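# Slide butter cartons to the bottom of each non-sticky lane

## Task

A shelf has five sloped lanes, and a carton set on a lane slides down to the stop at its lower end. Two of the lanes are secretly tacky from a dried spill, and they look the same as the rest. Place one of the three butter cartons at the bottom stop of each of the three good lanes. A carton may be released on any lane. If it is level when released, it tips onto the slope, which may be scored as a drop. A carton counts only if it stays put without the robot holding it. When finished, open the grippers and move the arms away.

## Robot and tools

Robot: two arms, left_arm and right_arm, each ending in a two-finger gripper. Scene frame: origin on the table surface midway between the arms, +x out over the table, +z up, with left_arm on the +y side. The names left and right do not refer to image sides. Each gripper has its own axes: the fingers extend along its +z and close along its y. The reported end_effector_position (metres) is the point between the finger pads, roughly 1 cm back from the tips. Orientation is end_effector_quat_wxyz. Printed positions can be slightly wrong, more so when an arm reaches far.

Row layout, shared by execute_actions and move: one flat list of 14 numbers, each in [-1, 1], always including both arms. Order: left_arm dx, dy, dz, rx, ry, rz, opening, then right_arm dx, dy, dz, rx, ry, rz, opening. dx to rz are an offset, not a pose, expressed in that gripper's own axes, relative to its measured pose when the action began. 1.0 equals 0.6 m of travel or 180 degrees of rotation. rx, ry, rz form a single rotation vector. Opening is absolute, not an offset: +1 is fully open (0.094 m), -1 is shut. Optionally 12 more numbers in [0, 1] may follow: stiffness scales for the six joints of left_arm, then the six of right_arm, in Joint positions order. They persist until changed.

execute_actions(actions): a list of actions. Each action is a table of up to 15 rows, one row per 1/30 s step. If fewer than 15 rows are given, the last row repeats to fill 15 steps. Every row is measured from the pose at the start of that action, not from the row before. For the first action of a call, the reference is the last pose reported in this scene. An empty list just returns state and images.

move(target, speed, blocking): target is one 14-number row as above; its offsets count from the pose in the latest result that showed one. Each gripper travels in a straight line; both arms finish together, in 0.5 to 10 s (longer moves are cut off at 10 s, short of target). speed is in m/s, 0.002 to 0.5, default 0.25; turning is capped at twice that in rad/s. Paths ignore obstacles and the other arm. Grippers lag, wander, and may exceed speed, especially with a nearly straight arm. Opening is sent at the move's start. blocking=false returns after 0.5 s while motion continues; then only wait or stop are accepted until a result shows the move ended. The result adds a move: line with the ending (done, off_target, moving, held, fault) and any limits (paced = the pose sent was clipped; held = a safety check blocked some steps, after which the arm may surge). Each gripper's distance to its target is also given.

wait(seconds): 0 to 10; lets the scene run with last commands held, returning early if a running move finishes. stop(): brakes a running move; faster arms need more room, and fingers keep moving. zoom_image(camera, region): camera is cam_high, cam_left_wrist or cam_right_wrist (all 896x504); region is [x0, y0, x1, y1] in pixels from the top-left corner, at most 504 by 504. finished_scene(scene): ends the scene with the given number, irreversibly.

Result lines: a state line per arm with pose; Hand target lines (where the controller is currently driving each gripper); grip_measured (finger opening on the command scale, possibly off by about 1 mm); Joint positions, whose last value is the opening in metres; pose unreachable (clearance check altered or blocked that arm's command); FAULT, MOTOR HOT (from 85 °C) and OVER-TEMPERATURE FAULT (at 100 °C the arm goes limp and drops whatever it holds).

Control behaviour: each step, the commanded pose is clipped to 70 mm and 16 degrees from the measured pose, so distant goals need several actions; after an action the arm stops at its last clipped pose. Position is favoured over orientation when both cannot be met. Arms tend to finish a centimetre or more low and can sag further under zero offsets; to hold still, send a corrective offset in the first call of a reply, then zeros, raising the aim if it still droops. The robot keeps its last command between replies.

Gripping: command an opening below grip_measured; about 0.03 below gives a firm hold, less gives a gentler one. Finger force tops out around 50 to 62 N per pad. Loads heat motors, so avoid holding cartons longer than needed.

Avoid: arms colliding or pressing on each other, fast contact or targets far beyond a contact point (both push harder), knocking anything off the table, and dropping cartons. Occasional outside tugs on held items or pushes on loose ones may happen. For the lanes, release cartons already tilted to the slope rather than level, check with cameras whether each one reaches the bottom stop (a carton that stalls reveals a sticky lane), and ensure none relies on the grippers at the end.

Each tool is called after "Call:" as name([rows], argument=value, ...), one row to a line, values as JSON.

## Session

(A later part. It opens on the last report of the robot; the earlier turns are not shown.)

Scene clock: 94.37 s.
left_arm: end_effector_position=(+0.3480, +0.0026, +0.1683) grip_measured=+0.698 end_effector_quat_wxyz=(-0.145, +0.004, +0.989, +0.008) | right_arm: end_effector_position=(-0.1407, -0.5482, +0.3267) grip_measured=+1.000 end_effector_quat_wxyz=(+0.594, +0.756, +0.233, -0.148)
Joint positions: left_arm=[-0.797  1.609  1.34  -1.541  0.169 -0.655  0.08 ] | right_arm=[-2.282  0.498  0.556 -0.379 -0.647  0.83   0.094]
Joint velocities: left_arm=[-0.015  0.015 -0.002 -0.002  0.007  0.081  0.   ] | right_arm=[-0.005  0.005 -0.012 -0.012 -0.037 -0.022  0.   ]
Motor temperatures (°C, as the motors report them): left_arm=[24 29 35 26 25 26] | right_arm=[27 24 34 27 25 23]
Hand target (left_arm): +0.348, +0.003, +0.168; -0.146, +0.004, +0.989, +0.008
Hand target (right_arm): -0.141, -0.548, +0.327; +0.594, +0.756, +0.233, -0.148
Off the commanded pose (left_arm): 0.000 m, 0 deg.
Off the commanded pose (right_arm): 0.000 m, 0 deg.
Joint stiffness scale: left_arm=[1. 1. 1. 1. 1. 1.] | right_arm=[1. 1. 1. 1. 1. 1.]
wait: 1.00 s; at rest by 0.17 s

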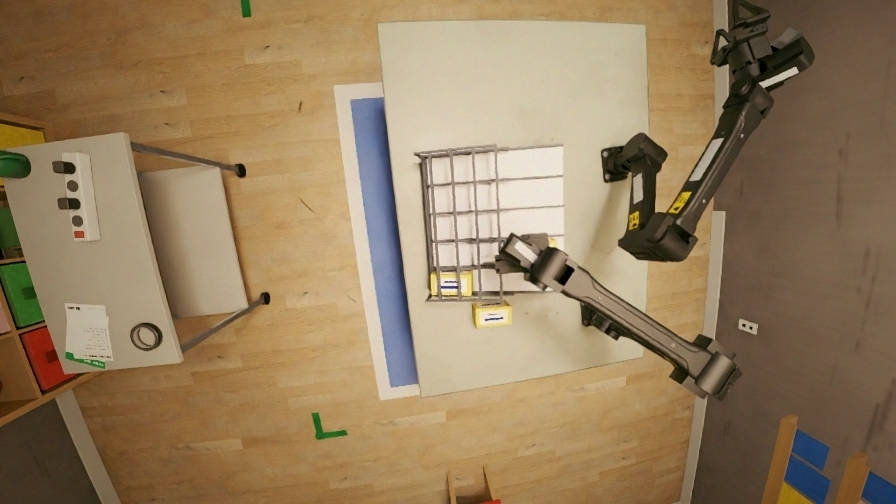

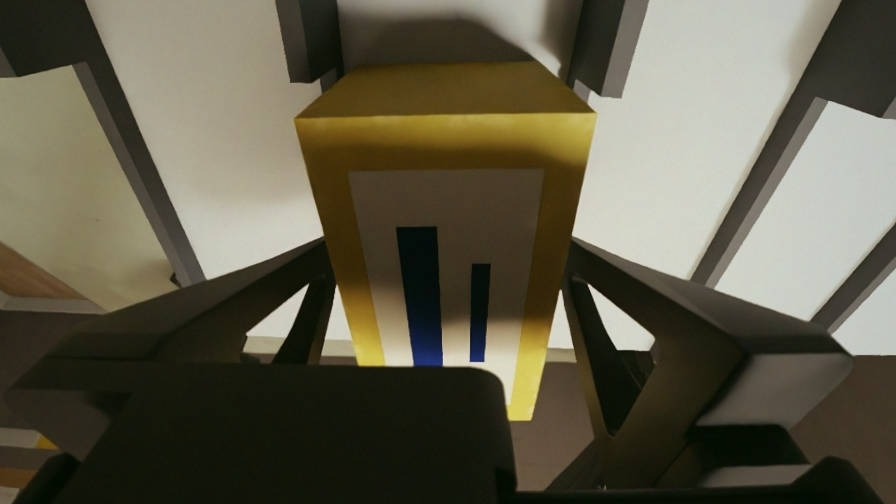

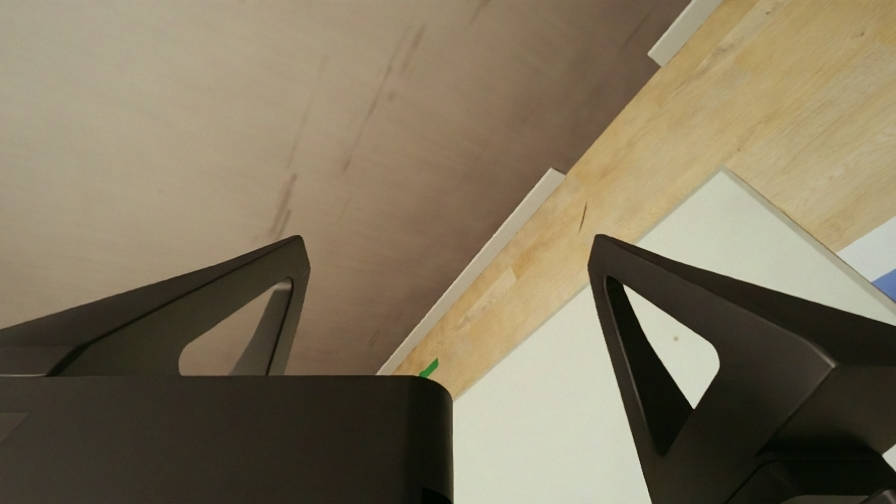

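Call:
move(target=[0,0,0,0,0,0,0,0,0,0,0,0,0,1])

Call:
move(target=[0,0,-0.13,0,-0.012,0,0.28,0,0,0,0,0,0,1], speed=0.1)

Call:
move(target=[-0.02,-0.165,-0.05,0.01,-0.012,0,0.28,0,0,0,0,0,0,1], speed=0.1)

Scene clock: 98.73 s.
left_arm: end_effector_position=(+0.3481, +0.0027, +0.1683) grip_measured=+0.334 end_effector_quat_wxyz=(-0.145, +0.004, +0.989, +0.008) | right_arm: end_effector_position=(-0.1407, -0.5482, +0.3267) grip_measured=+1.000 end_effector_quat_wxyz=(+0.594, +0.756, +0.233, -0.148)
Joint positions: left_arm=[-0.797  1.609  1.34  -1.541  0.168 -0.655  0.063] | right_arm=[-2.282  0.498  0.556 -0.379 -0.647  0.83   0.094]
Joint velocities: left_arm=[-0.005 -0.005  0.002 -0.012  0.051  0.037  0.   ] | right_arm=[-0.005 -0.005 -0.007 -0.002  0.051 -0.081  0.   ]
Motor temperatures (°C, as the motors report them): left_arm=[24 29 34 26 25 26] | right_arm=[27 24 34 27 25 23]
Hand target (left_arm): +0.348, +0.003, +0.168; -0.145, +0.004, +0.989, +0.008
Hand target (right_arm): -0.141, -0.548, +0.327; +0.594, +0.756, +0.233, -0.148
Off the commanded pose (left_arm): 0.000 m, 0 deg.
Off the commanded pose (right_arm): 0.000 m, 0 deg.
Joint stiffness scale: left_arm=[1. 1. 1. 1. 1. 1.] | right_arm=[1. 1. 1. 1. 1. 1.]
move: done

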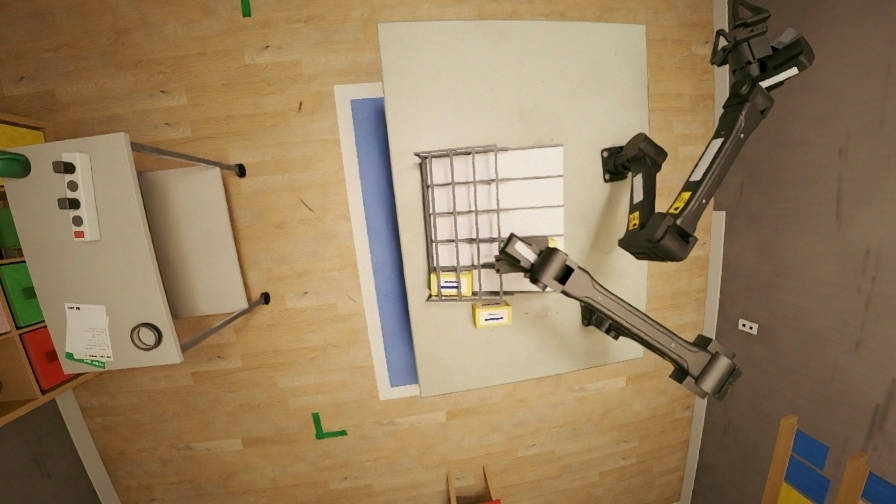

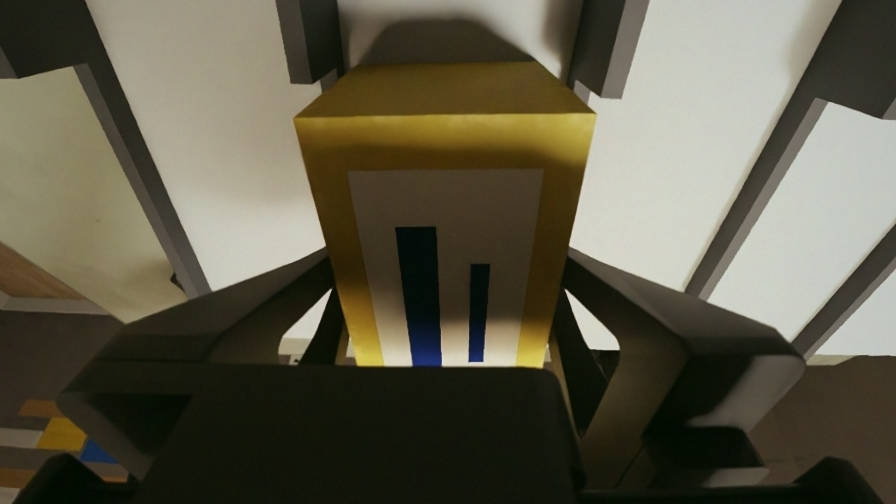

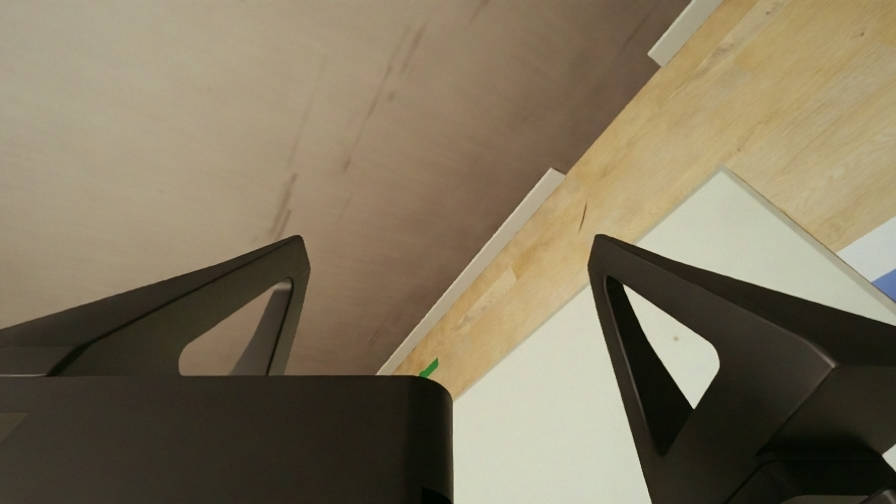

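Scene clock: 99.83 s.
left_arm: end_effector_position=(+0.3590, +0.0049, +0.2096) grip_measured=+0.334 end_effector_quat_wxyz=(-0.138, +0.002, +0.990, +0.020) | right_arm: end_effector_position=(-0.1407, -0.5482, +0.3267) grip_measured=+1.000 end_effector_quat_wxyz=(+0.594, +0.756, +0.233, -0.148)
Joint positions: left_arm=[-0.788  1.607  1.449 -1.657  0.14  -0.652  0.063] | right_arm=[-2.282  0.498  0.556 -0.379 -0.647  0.83   0.094]
Joint velocities: left_arm=[-0.005 -0.005  0.032  0.002 -0.066  0.051 -0.   ] | right_arm=[-0.005 -0.005 -0.012  0.007  0.007 -0.066  0.   ]
Motor temperatures (°C, as the motors report them): left_arm=[24 29 35 26 25 26] | right_arm=[27 24 34 27 25 23]
Hand target (left_arm): +0.370, +0.002, +0.242; -0.115, +0.003, +0.993, -0.000
Hand target (right_arm): -0.141, -0.548, +0.327; +0.594, +0.756, +0.233, -0.148
Off the commanded pose (left_arm): 0.035 m, 2 deg.
Off the commanded pose (right_arm): 0.000 m, 0 deg.
Joint stiffness scale: left_arm=[1. 1. 1. 1. 1. 1.] | right_arm=[1. 1. 1. 1. 1. 1.]
joint sent to its limit (left arm) — the command would take joint 4 (wrist pitch) past its lower limit, so that joint was sent only as far as its limit.
move: off_target (left_arm)

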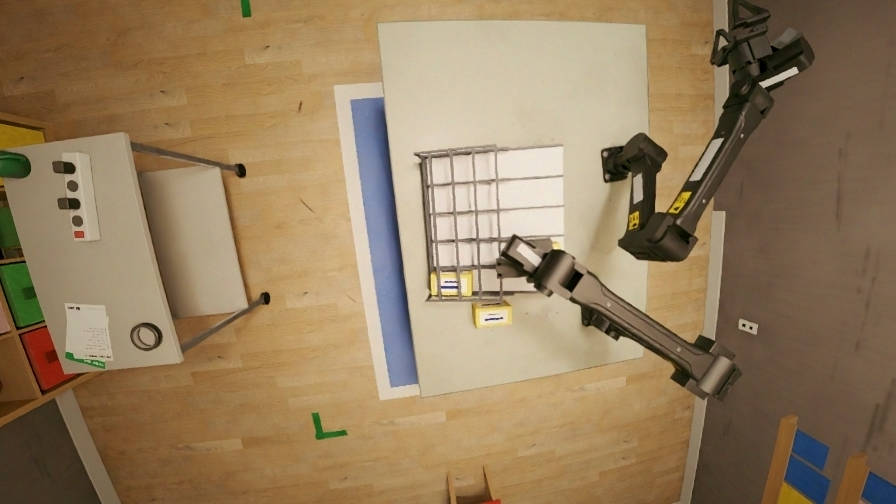

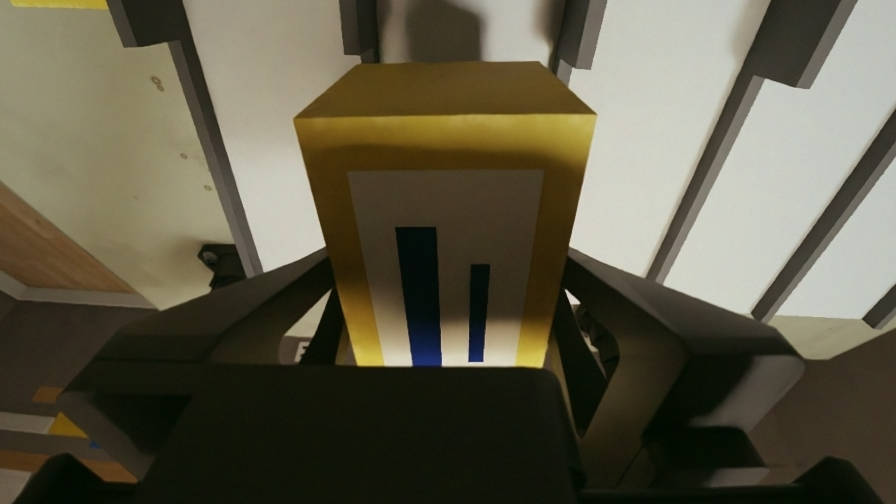

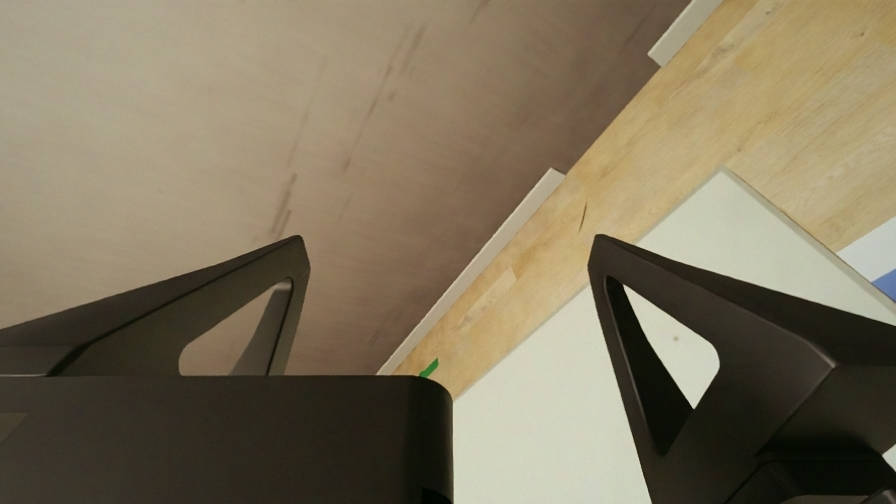

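Scene clock: 101.17 s.
left_arm: end_effector_position=(+0.3660, -0.0216, +0.1919) grip_measured=+0.334 end_effector_quat_wxyz=(-0.147, -0.059, +0.985, +0.062) | right_arm: end_effector_position=(-0.1407, -0.5482, +0.3267) grip_measured=+1.000 end_effector_quat_wxyz=(+0.594, +0.756, +0.233, -0.148)
Joint positions: left_arm=[-0.833  1.711  1.525 -1.685  0.117 -0.822  0.063] | right_arm=[-2.282  0.498  0.556 -0.379 -0.647  0.83   0.094]
Joint velocities: left_arm=[-0.024 -0.015 -0.007  0.007  0.007 -0.051 -0.   ] | right_arm=[-0.005 -0.005 -0.022 -0.017  0.022  0.051  0.   ]
Motor temperatures (°C, as the motors report them): left_arm=[24 29 36 26 25 26] | right_arm=[27 24 34 27 25 23]
Hand target (left_arm): +0.370, -0.082, +0.228; -0.119, +0.001, +0.993, +0.002
Hand target (right_arm): -0.141, -0.548, +0.327; +0.594, +0.756, +0.233, -0.148
Off the commanded pose (left_arm): 0.084 m, 10 deg; position clipped at the last step of the last action.
Off the commanded pose (right_arm): 0.000 m, 0 deg.
Joint stiffness scale: left_arm=[1. 1. 1. 1. 1. 1.] | right_arm=[1. 1. 1. 1. 1. 1.]
move: off_target (left_arm); limits=paced

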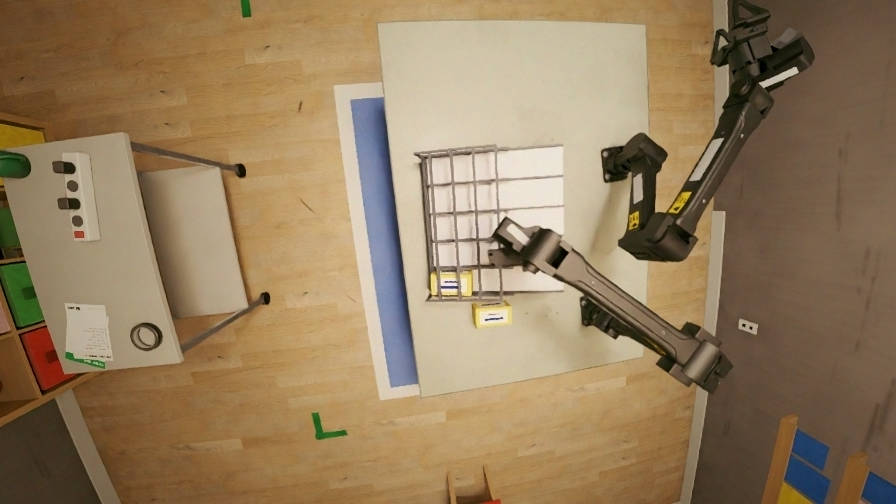

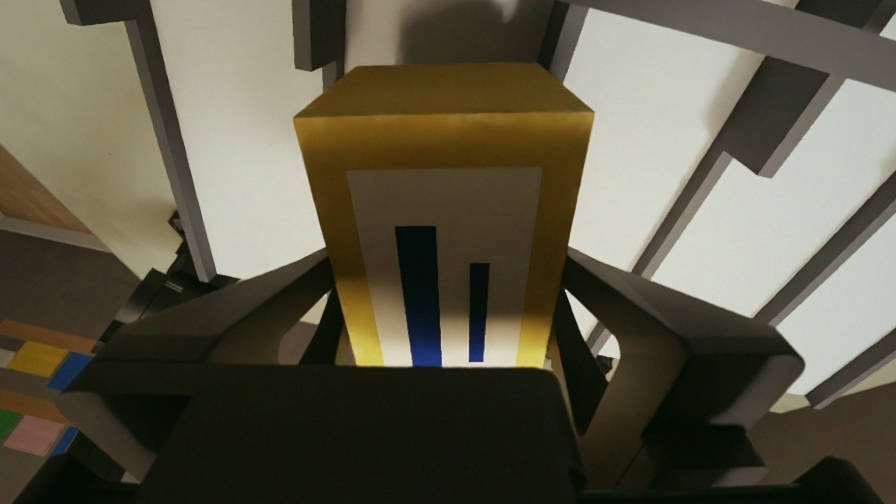

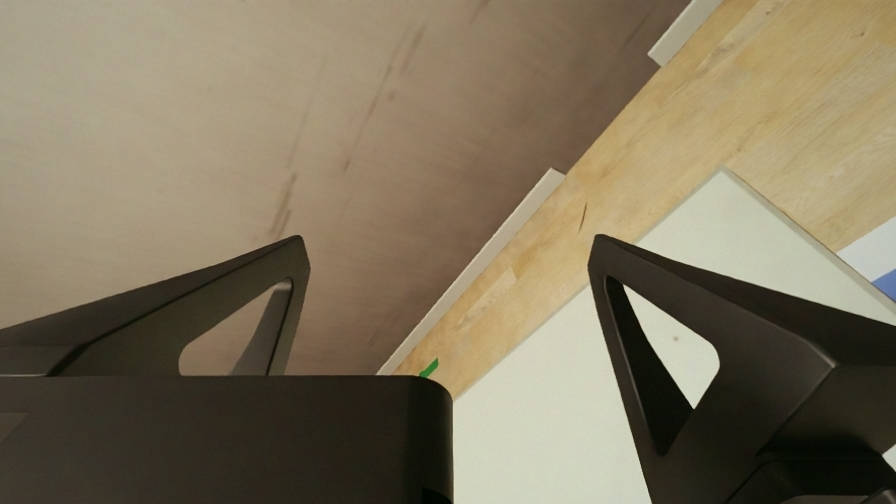

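Snagged on the tall divider. Back off toward −x.

Call:
move(target=[0.12,0.02,-0.06,0.04,-0.01,0.038,0.28,0,0,0,0,0,0,1], speed=0.08)

Scene clock: 104.43 s.
left_arm: end_effector_position=(+0.3126, -0.0220, +0.2421) grip_measured=+0.334 end_effector_quat_wxyz=(-0.136, -0.023, +0.990, +0.002) | right_arm: end_effector_position=(-0.1407, -0.5482, +0.3267) grip_measured=+1.000 end_effector_quat_wxyz=(+0.594, +0.756, +0.233, -0.148)
Joint positions: left_arm=[-0.89   1.53   1.448 -1.685  0.191 -0.803  0.063] | right_arm=[-2.282  0.498  0.556 -0.379 -0.647  0.83   0.094]
Joint velocities: left_arm=[-0.034 -0.005  0.002 -0.017 -0.007 -0.007 -0.   ] | right_arm=[-0.015  0.005 -0.012  0.002  0.007  0.066  0.   ]
Motor temperatures (°C, as the motors report them): left_arm=[24 29 37 26 26 26] | right_arm=[27 24 34 27 25 23]
Hand target (left_arm): +0.308, -0.024, +0.249; -0.131, -0.009, +0.991, -0.008
Hand target (right_arm): -0.141, -0.548, +0.327; +0.594, +0.756, +0.233, -0.148
Off the commanded pose (left_arm): 0.008 m, 2 deg.
Off the commanded pose (right_arm): 0.000 m, 0 deg.
Joint stiffness scale: left_arm=[1. 1. 1. 1. 1. 1.] | right_arm=[1. 1. 1. 1. 1. 1.]
move: done

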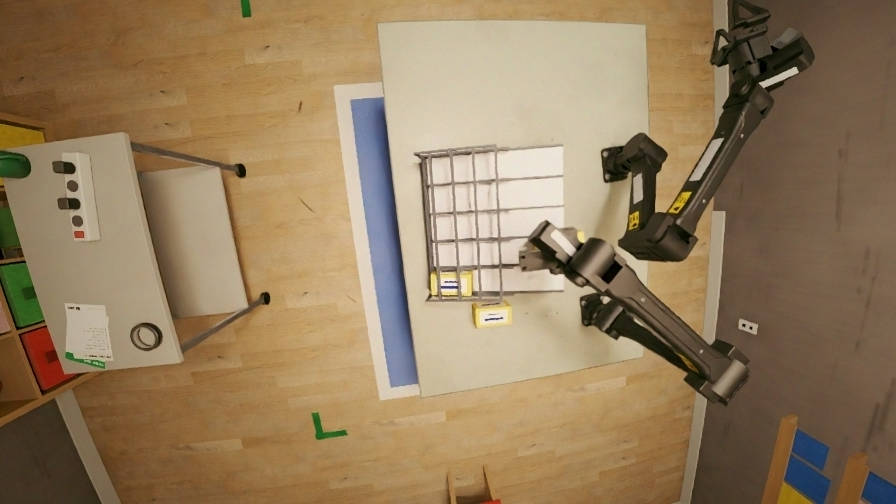

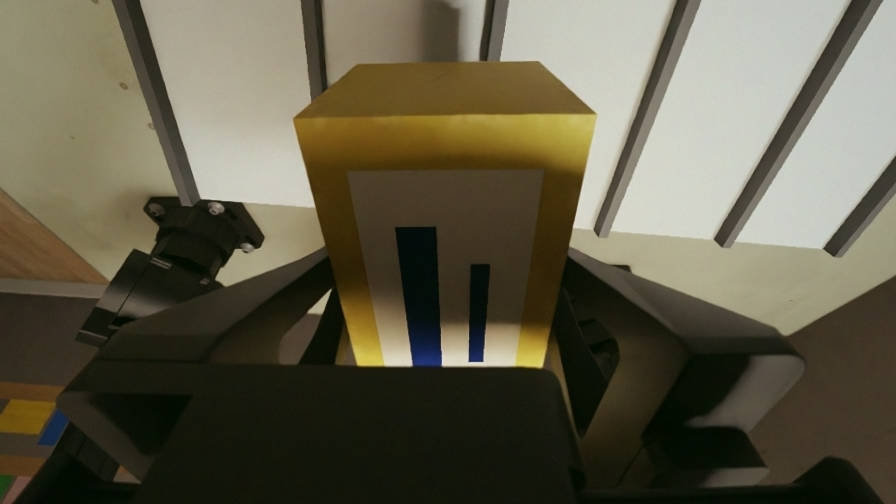

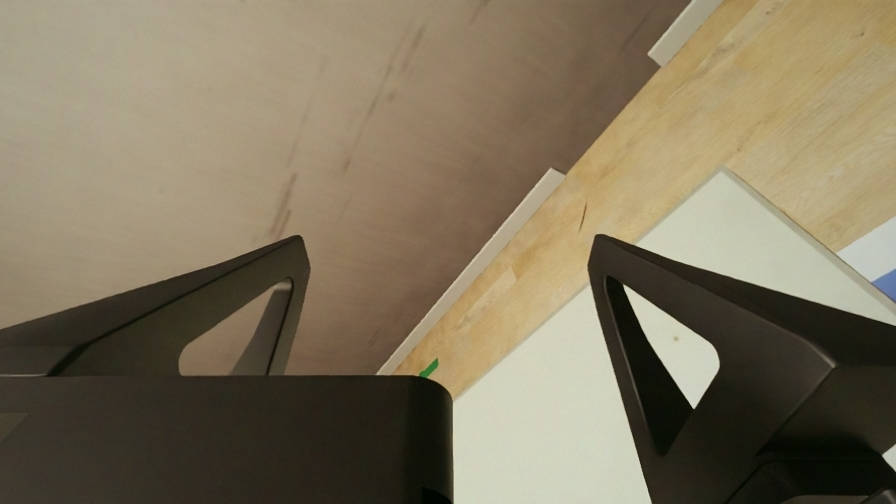

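Call:
move(target=[0,0,-0.02,0,0,0,0.28,0.424,0.264,0.026,-0.167,0.276,-0.084,1], speed=0.25)

Scene clock: 115.67 s.
left_arm: end_effector_position=(+0.3128, -0.0217, +0.2420) grip_measured=+0.334 end_effector_quat_wxyz=(-0.136, -0.023, +0.991, +0.003) | right_arm: end_effector_position=(+0.1501, -0.5382, +0.2936) grip_measured=+1.000 end_effector_quat_wxyz=(+0.564, +0.567, +0.571, +0.187)
Joint positions: left_arm=[-0.89   1.53   1.448 -1.685  0.189 -0.803  0.063] | right_arm=[-1.434  0.731  0.579 -0.297 -0.829  0.761  0.094]
Joint velocities: left_arm=[-0.005  0.005 -0.017  0.002 -0.007 -0.007 -0.001] | right_arm=[-0.015 -0.015 -0.002 -0.007 -0.066 -0.007  0.   ]
Motor temperatures (°C, as the motors report them): left_arm=[24 30 36 26 26 26] | right_arm=[27 24 34 27 25 23]
Hand target (left_arm): +0.316, -0.022, +0.253; -0.126, -0.025, +0.992, -0.008
Hand target (right_arm): +0.155, -0.545, +0.326; +0.588, +0.540, +0.577, +0.171
Off the commanded pose (left_arm): 0.012 m, 0 deg.
Off the commanded pose (right_arm): 0.036 m, 5 deg.
Joint stiffness scale: left_arm=[1. 1. 1. 1. 1. 1.] | right_arm=[1. 1. 1. 1. 1. 1.]
joint sent to its limit (left arm) — the command would take joint 4 (wrist pitch) past its lower limit, so that joint was sent only as far as its limit.
move: off_target (left_arm, right_arm)

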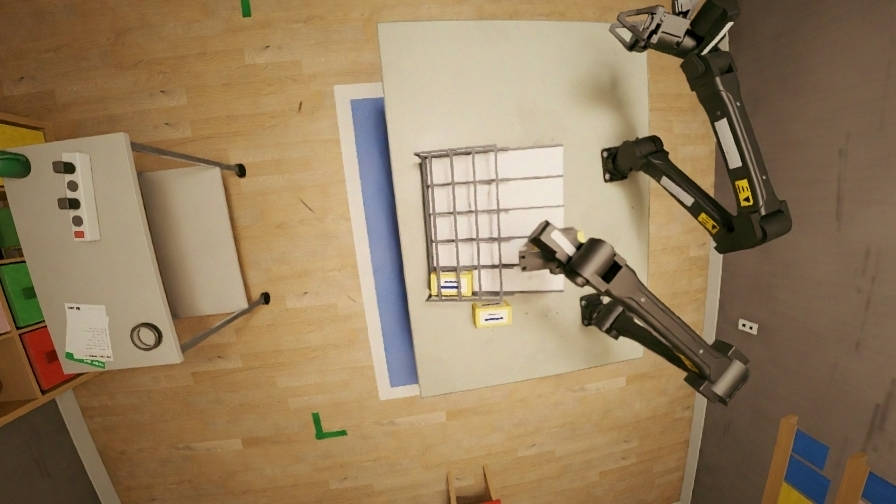

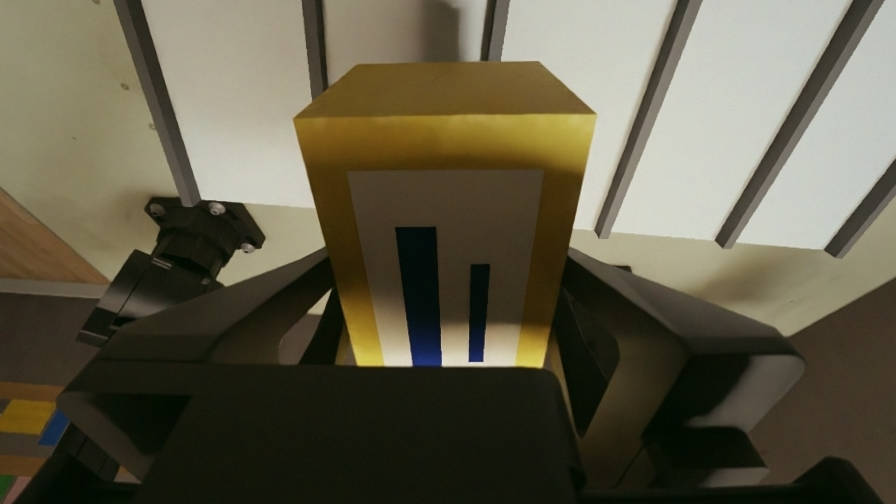

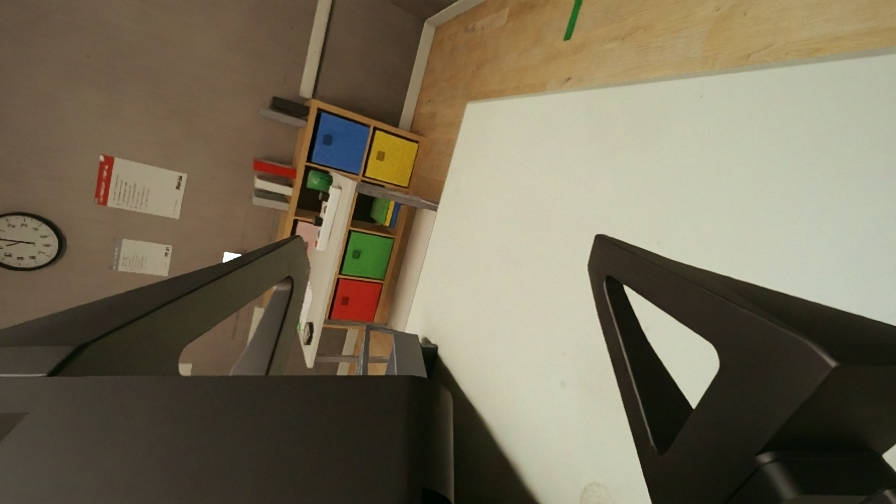

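Clear. Shift to lane 3.

Call:
move(target=[-0.02,-0.125,0,0,0,0.02,0.28,0,0,0,0,0,0,1], speed=0.1)

Scene clock: 118.87 s.
left_arm: end_effector_position=(+0.3181, -0.0786, +0.2146) grip_measured=+0.334 end_effector_quat_wxyz=(-0.154, +0.010, +0.988, +0.021) | right_arm: end_effector_position=(+0.1501, -0.5382, +0.2936) grip_measured=+1.000 end_effector_quat_wxyz=(+0.564, +0.567, +0.571, +0.187)
Joint positions: left_arm=[-0.967  1.69   1.563 -1.685  0.201 -0.808  0.063] | right_arm=[-1.434  0.731  0.579 -0.297 -0.829  0.761  0.094]
Joint velocities: left_arm=[ 0.005 -0.005 -0.012 -0.007 -0.007 -0.022 -0.001] | right_arm=[ 0.005 -0.005 -0.002  0.007 -0.051 -0.037  0.   ]
Motor temperatures (°C, as the motors report them): left_arm=[24 30 36 26 25 26] | right_arm=[27 24 35 27 25 23]
Hand target (left_arm): +0.326, -0.095, +0.237; -0.134, +0.008, +0.991, -0.004
Hand target (right_arm): +0.150, -0.538, +0.294; +0.564, +0.567, +0.571, +0.187
Off the commanded pose (left_arm): 0.031 m, 3 deg.
Off the commanded pose (right_arm): 0.000 m, 0 deg.
Joint stiffness scale: left_arm=[1. 1. 1. 1. 1. 1.] | right_arm=[1. 1. 1. 1. 1. 1.]
joint sent to its limit (left arm) — the command would take joint 4 (wrist pitch) past its lower limit, so that joint was sent only as far as its limit.
move: off_target (left_arm)

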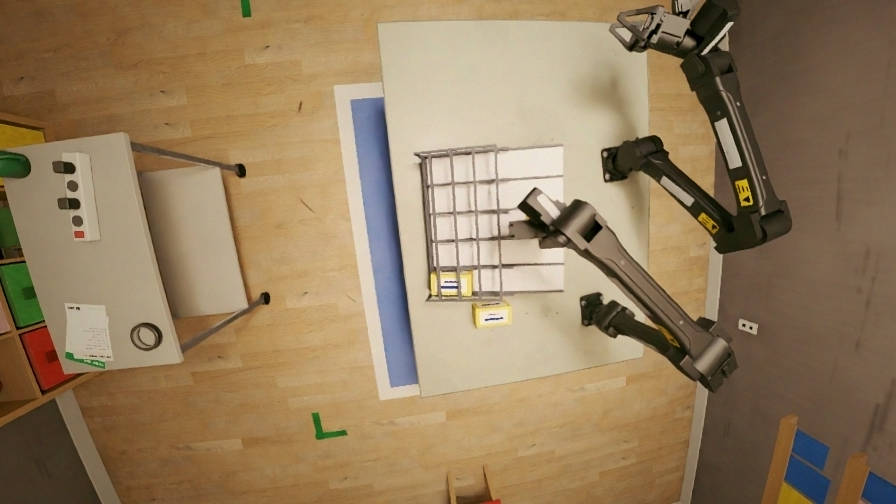

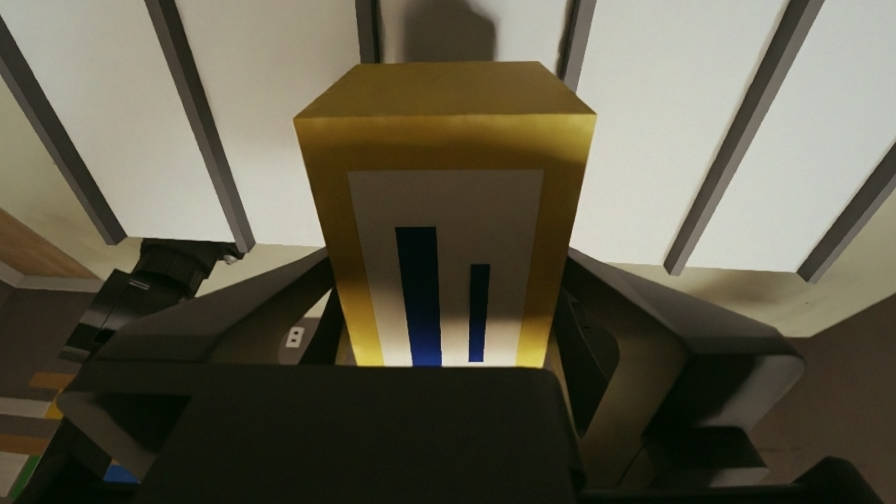

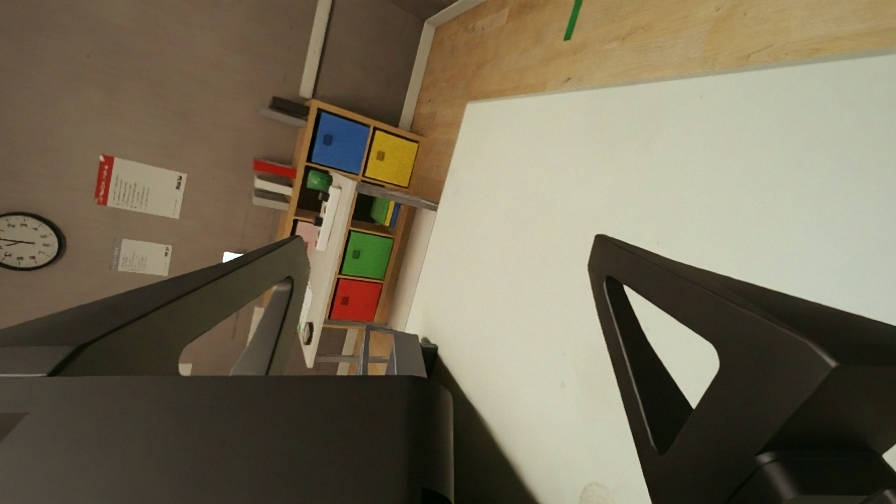

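Call:
move(target=[-0.07,-0.04,-0.015,0.012,-0.012,0,0.28,0,0,0,0,0,0,1], speed=0.06)

Scene clock: 121.73 s.
left_arm: end_effector_position=(+0.3407, -0.0884, +0.1880) grip_measured=+0.334 end_effector_quat_wxyz=(-0.160, +0.000, +0.987, +0.033) | right_arm: end_effector_position=(+0.1501, -0.5382, +0.2936) grip_measured=+1.000 end_effector_quat_wxyz=(+0.564, +0.567, +0.571, +0.187)
Joint positions: left_arm=[-0.948  1.775  1.602 -1.666  0.191 -0.808  0.063] | right_arm=[-1.434  0.731  0.579 -0.297 -0.829  0.761  0.094]
Joint velocities: left_arm=[-0.015 -0.005 -0.007  0.012 -0.022 -0.022 -0.   ] | right_arm=[ 0.005 -0.015 -0.007 -0.017 -0.007 -0.051  0.   ]
Motor temperatures (°C, as the motors report them): left_arm=[24 30 37 26 25 26] | right_arm=[27 24 35 27 25 23]
Hand target (left_arm): +0.359, -0.102, +0.209; -0.135, +0.007, +0.991, +0.003
Hand target (right_arm): +0.150, -0.538, +0.294; +0.564, +0.567, +0.571, +0.187
Off the commanded pose (left_arm): 0.033 m, 5 deg.
Off the commanded pose (right_arm): 0.000 m, 0 deg.
Joint stiffness scale: left_arm=[1. 1. 1. 1. 1. 1.] | right_arm=[1. 1. 1. 1. 1. 1.]
move: off_target (left_arm)

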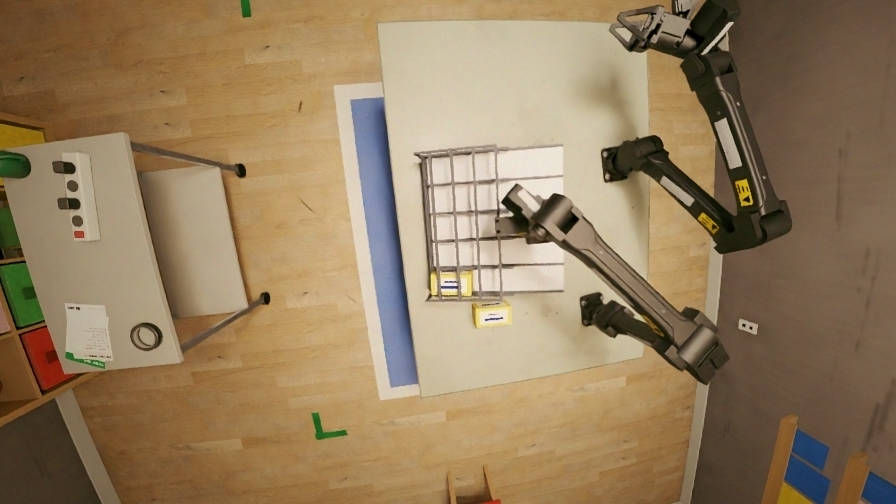

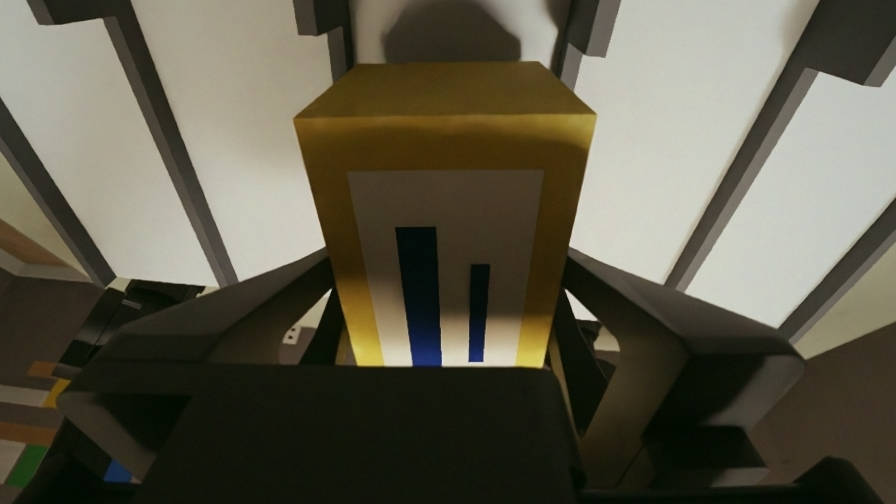

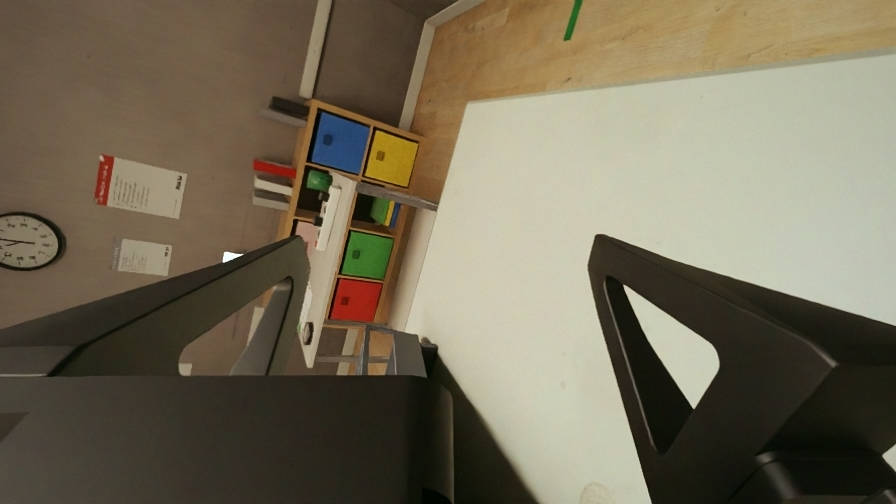

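Call:
move(target=[-0.02,-0.004,0.03,0.018,-0.01,0,0.28,0,0,0,0,0,0,1], speed=0.03)

Scene clock: 124.47 s.
left_arm: end_effector_position=(+0.3443, -0.0883, +0.1688) grip_measured=+0.334 end_effector_quat_wxyz=(-0.147, -0.001, +0.989, +0.016) | right_arm: end_effector_position=(+0.1501, -0.5382, +0.2936) grip_measured=+1.000 end_effector_quat_wxyz=(+0.564, +0.567, +0.571, +0.187)
Joint positions: left_arm=[-0.941  1.763  1.541 -1.574  0.194 -0.808  0.063] | right_arm=[-1.434  0.731  0.579 -0.297 -0.829  0.761  0.094]
Joint velocities: left_arm=[-0.005 -0.005 -0.007 -0.002 -0.007 -0.081  0.001] | right_arm=[-0.015  0.005  0.007 -0.007 -0.051  0.051  0.   ]
Motor temperatures (°C, as the motors report them): left_arm=[24 30 37 26 25 26] | right_arm=[27 24 35 27 25 23]
Hand target (left_arm): +0.346, -0.089, +0.167; -0.144, -0.004, +0.990, +0.005
Hand target (right_arm): +0.150, -0.538, +0.294; +0.564, +0.567, +0.571, +0.187
Off the commanded pose (left_arm): 0.003 m, 1 deg.
Off the commanded pose (right_arm): 0.000 m, 0 deg.
Joint stiffness scale: left_arm=[1. 1. 1. 1. 1. 1.] | right_arm=[1. 1. 1. 1. 1. 1.]
move: done

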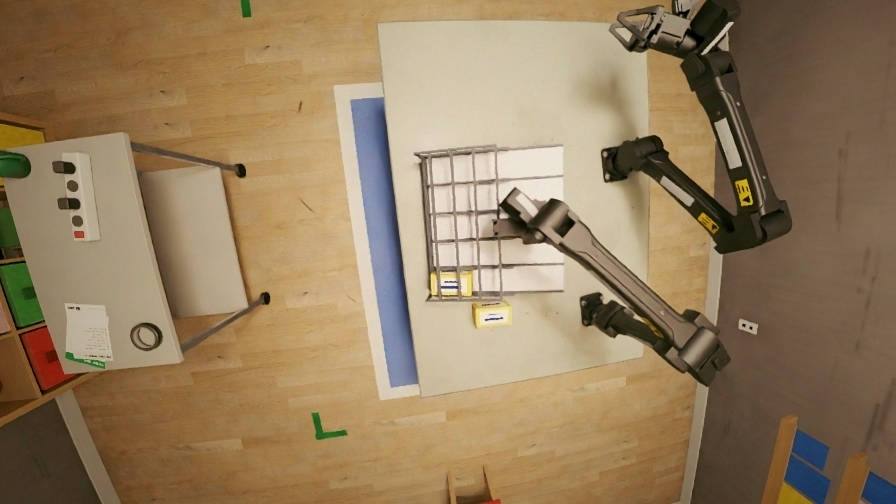

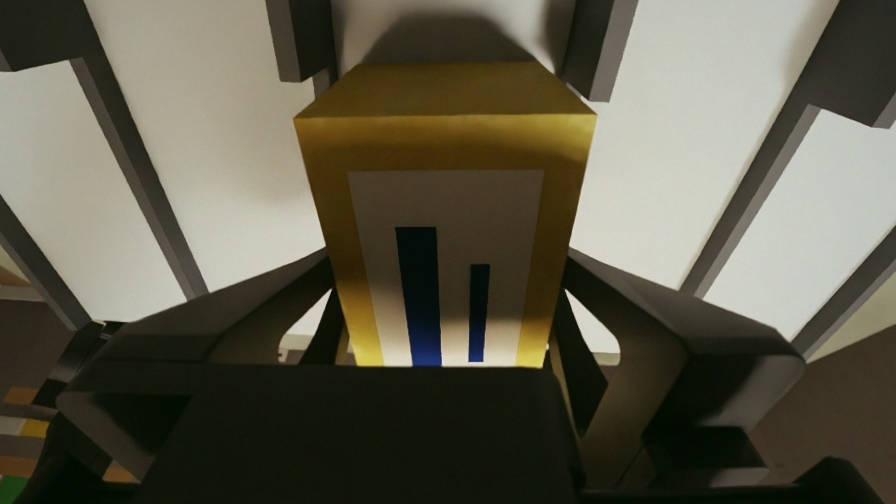

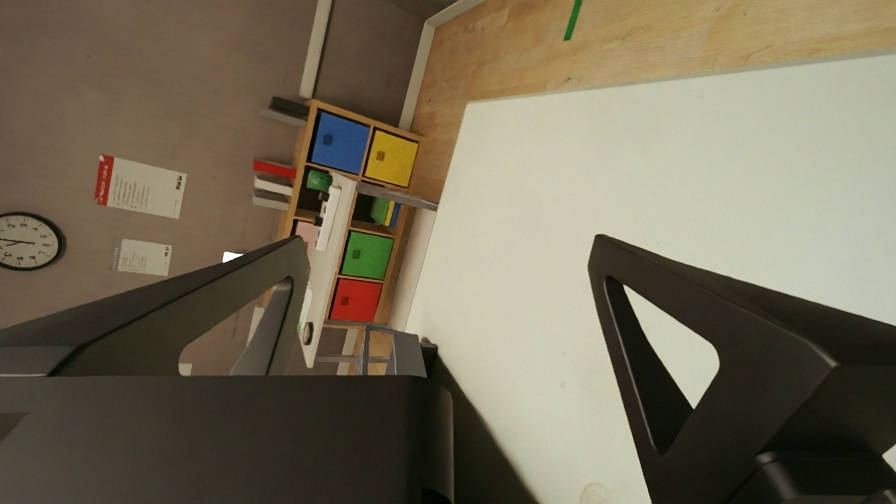

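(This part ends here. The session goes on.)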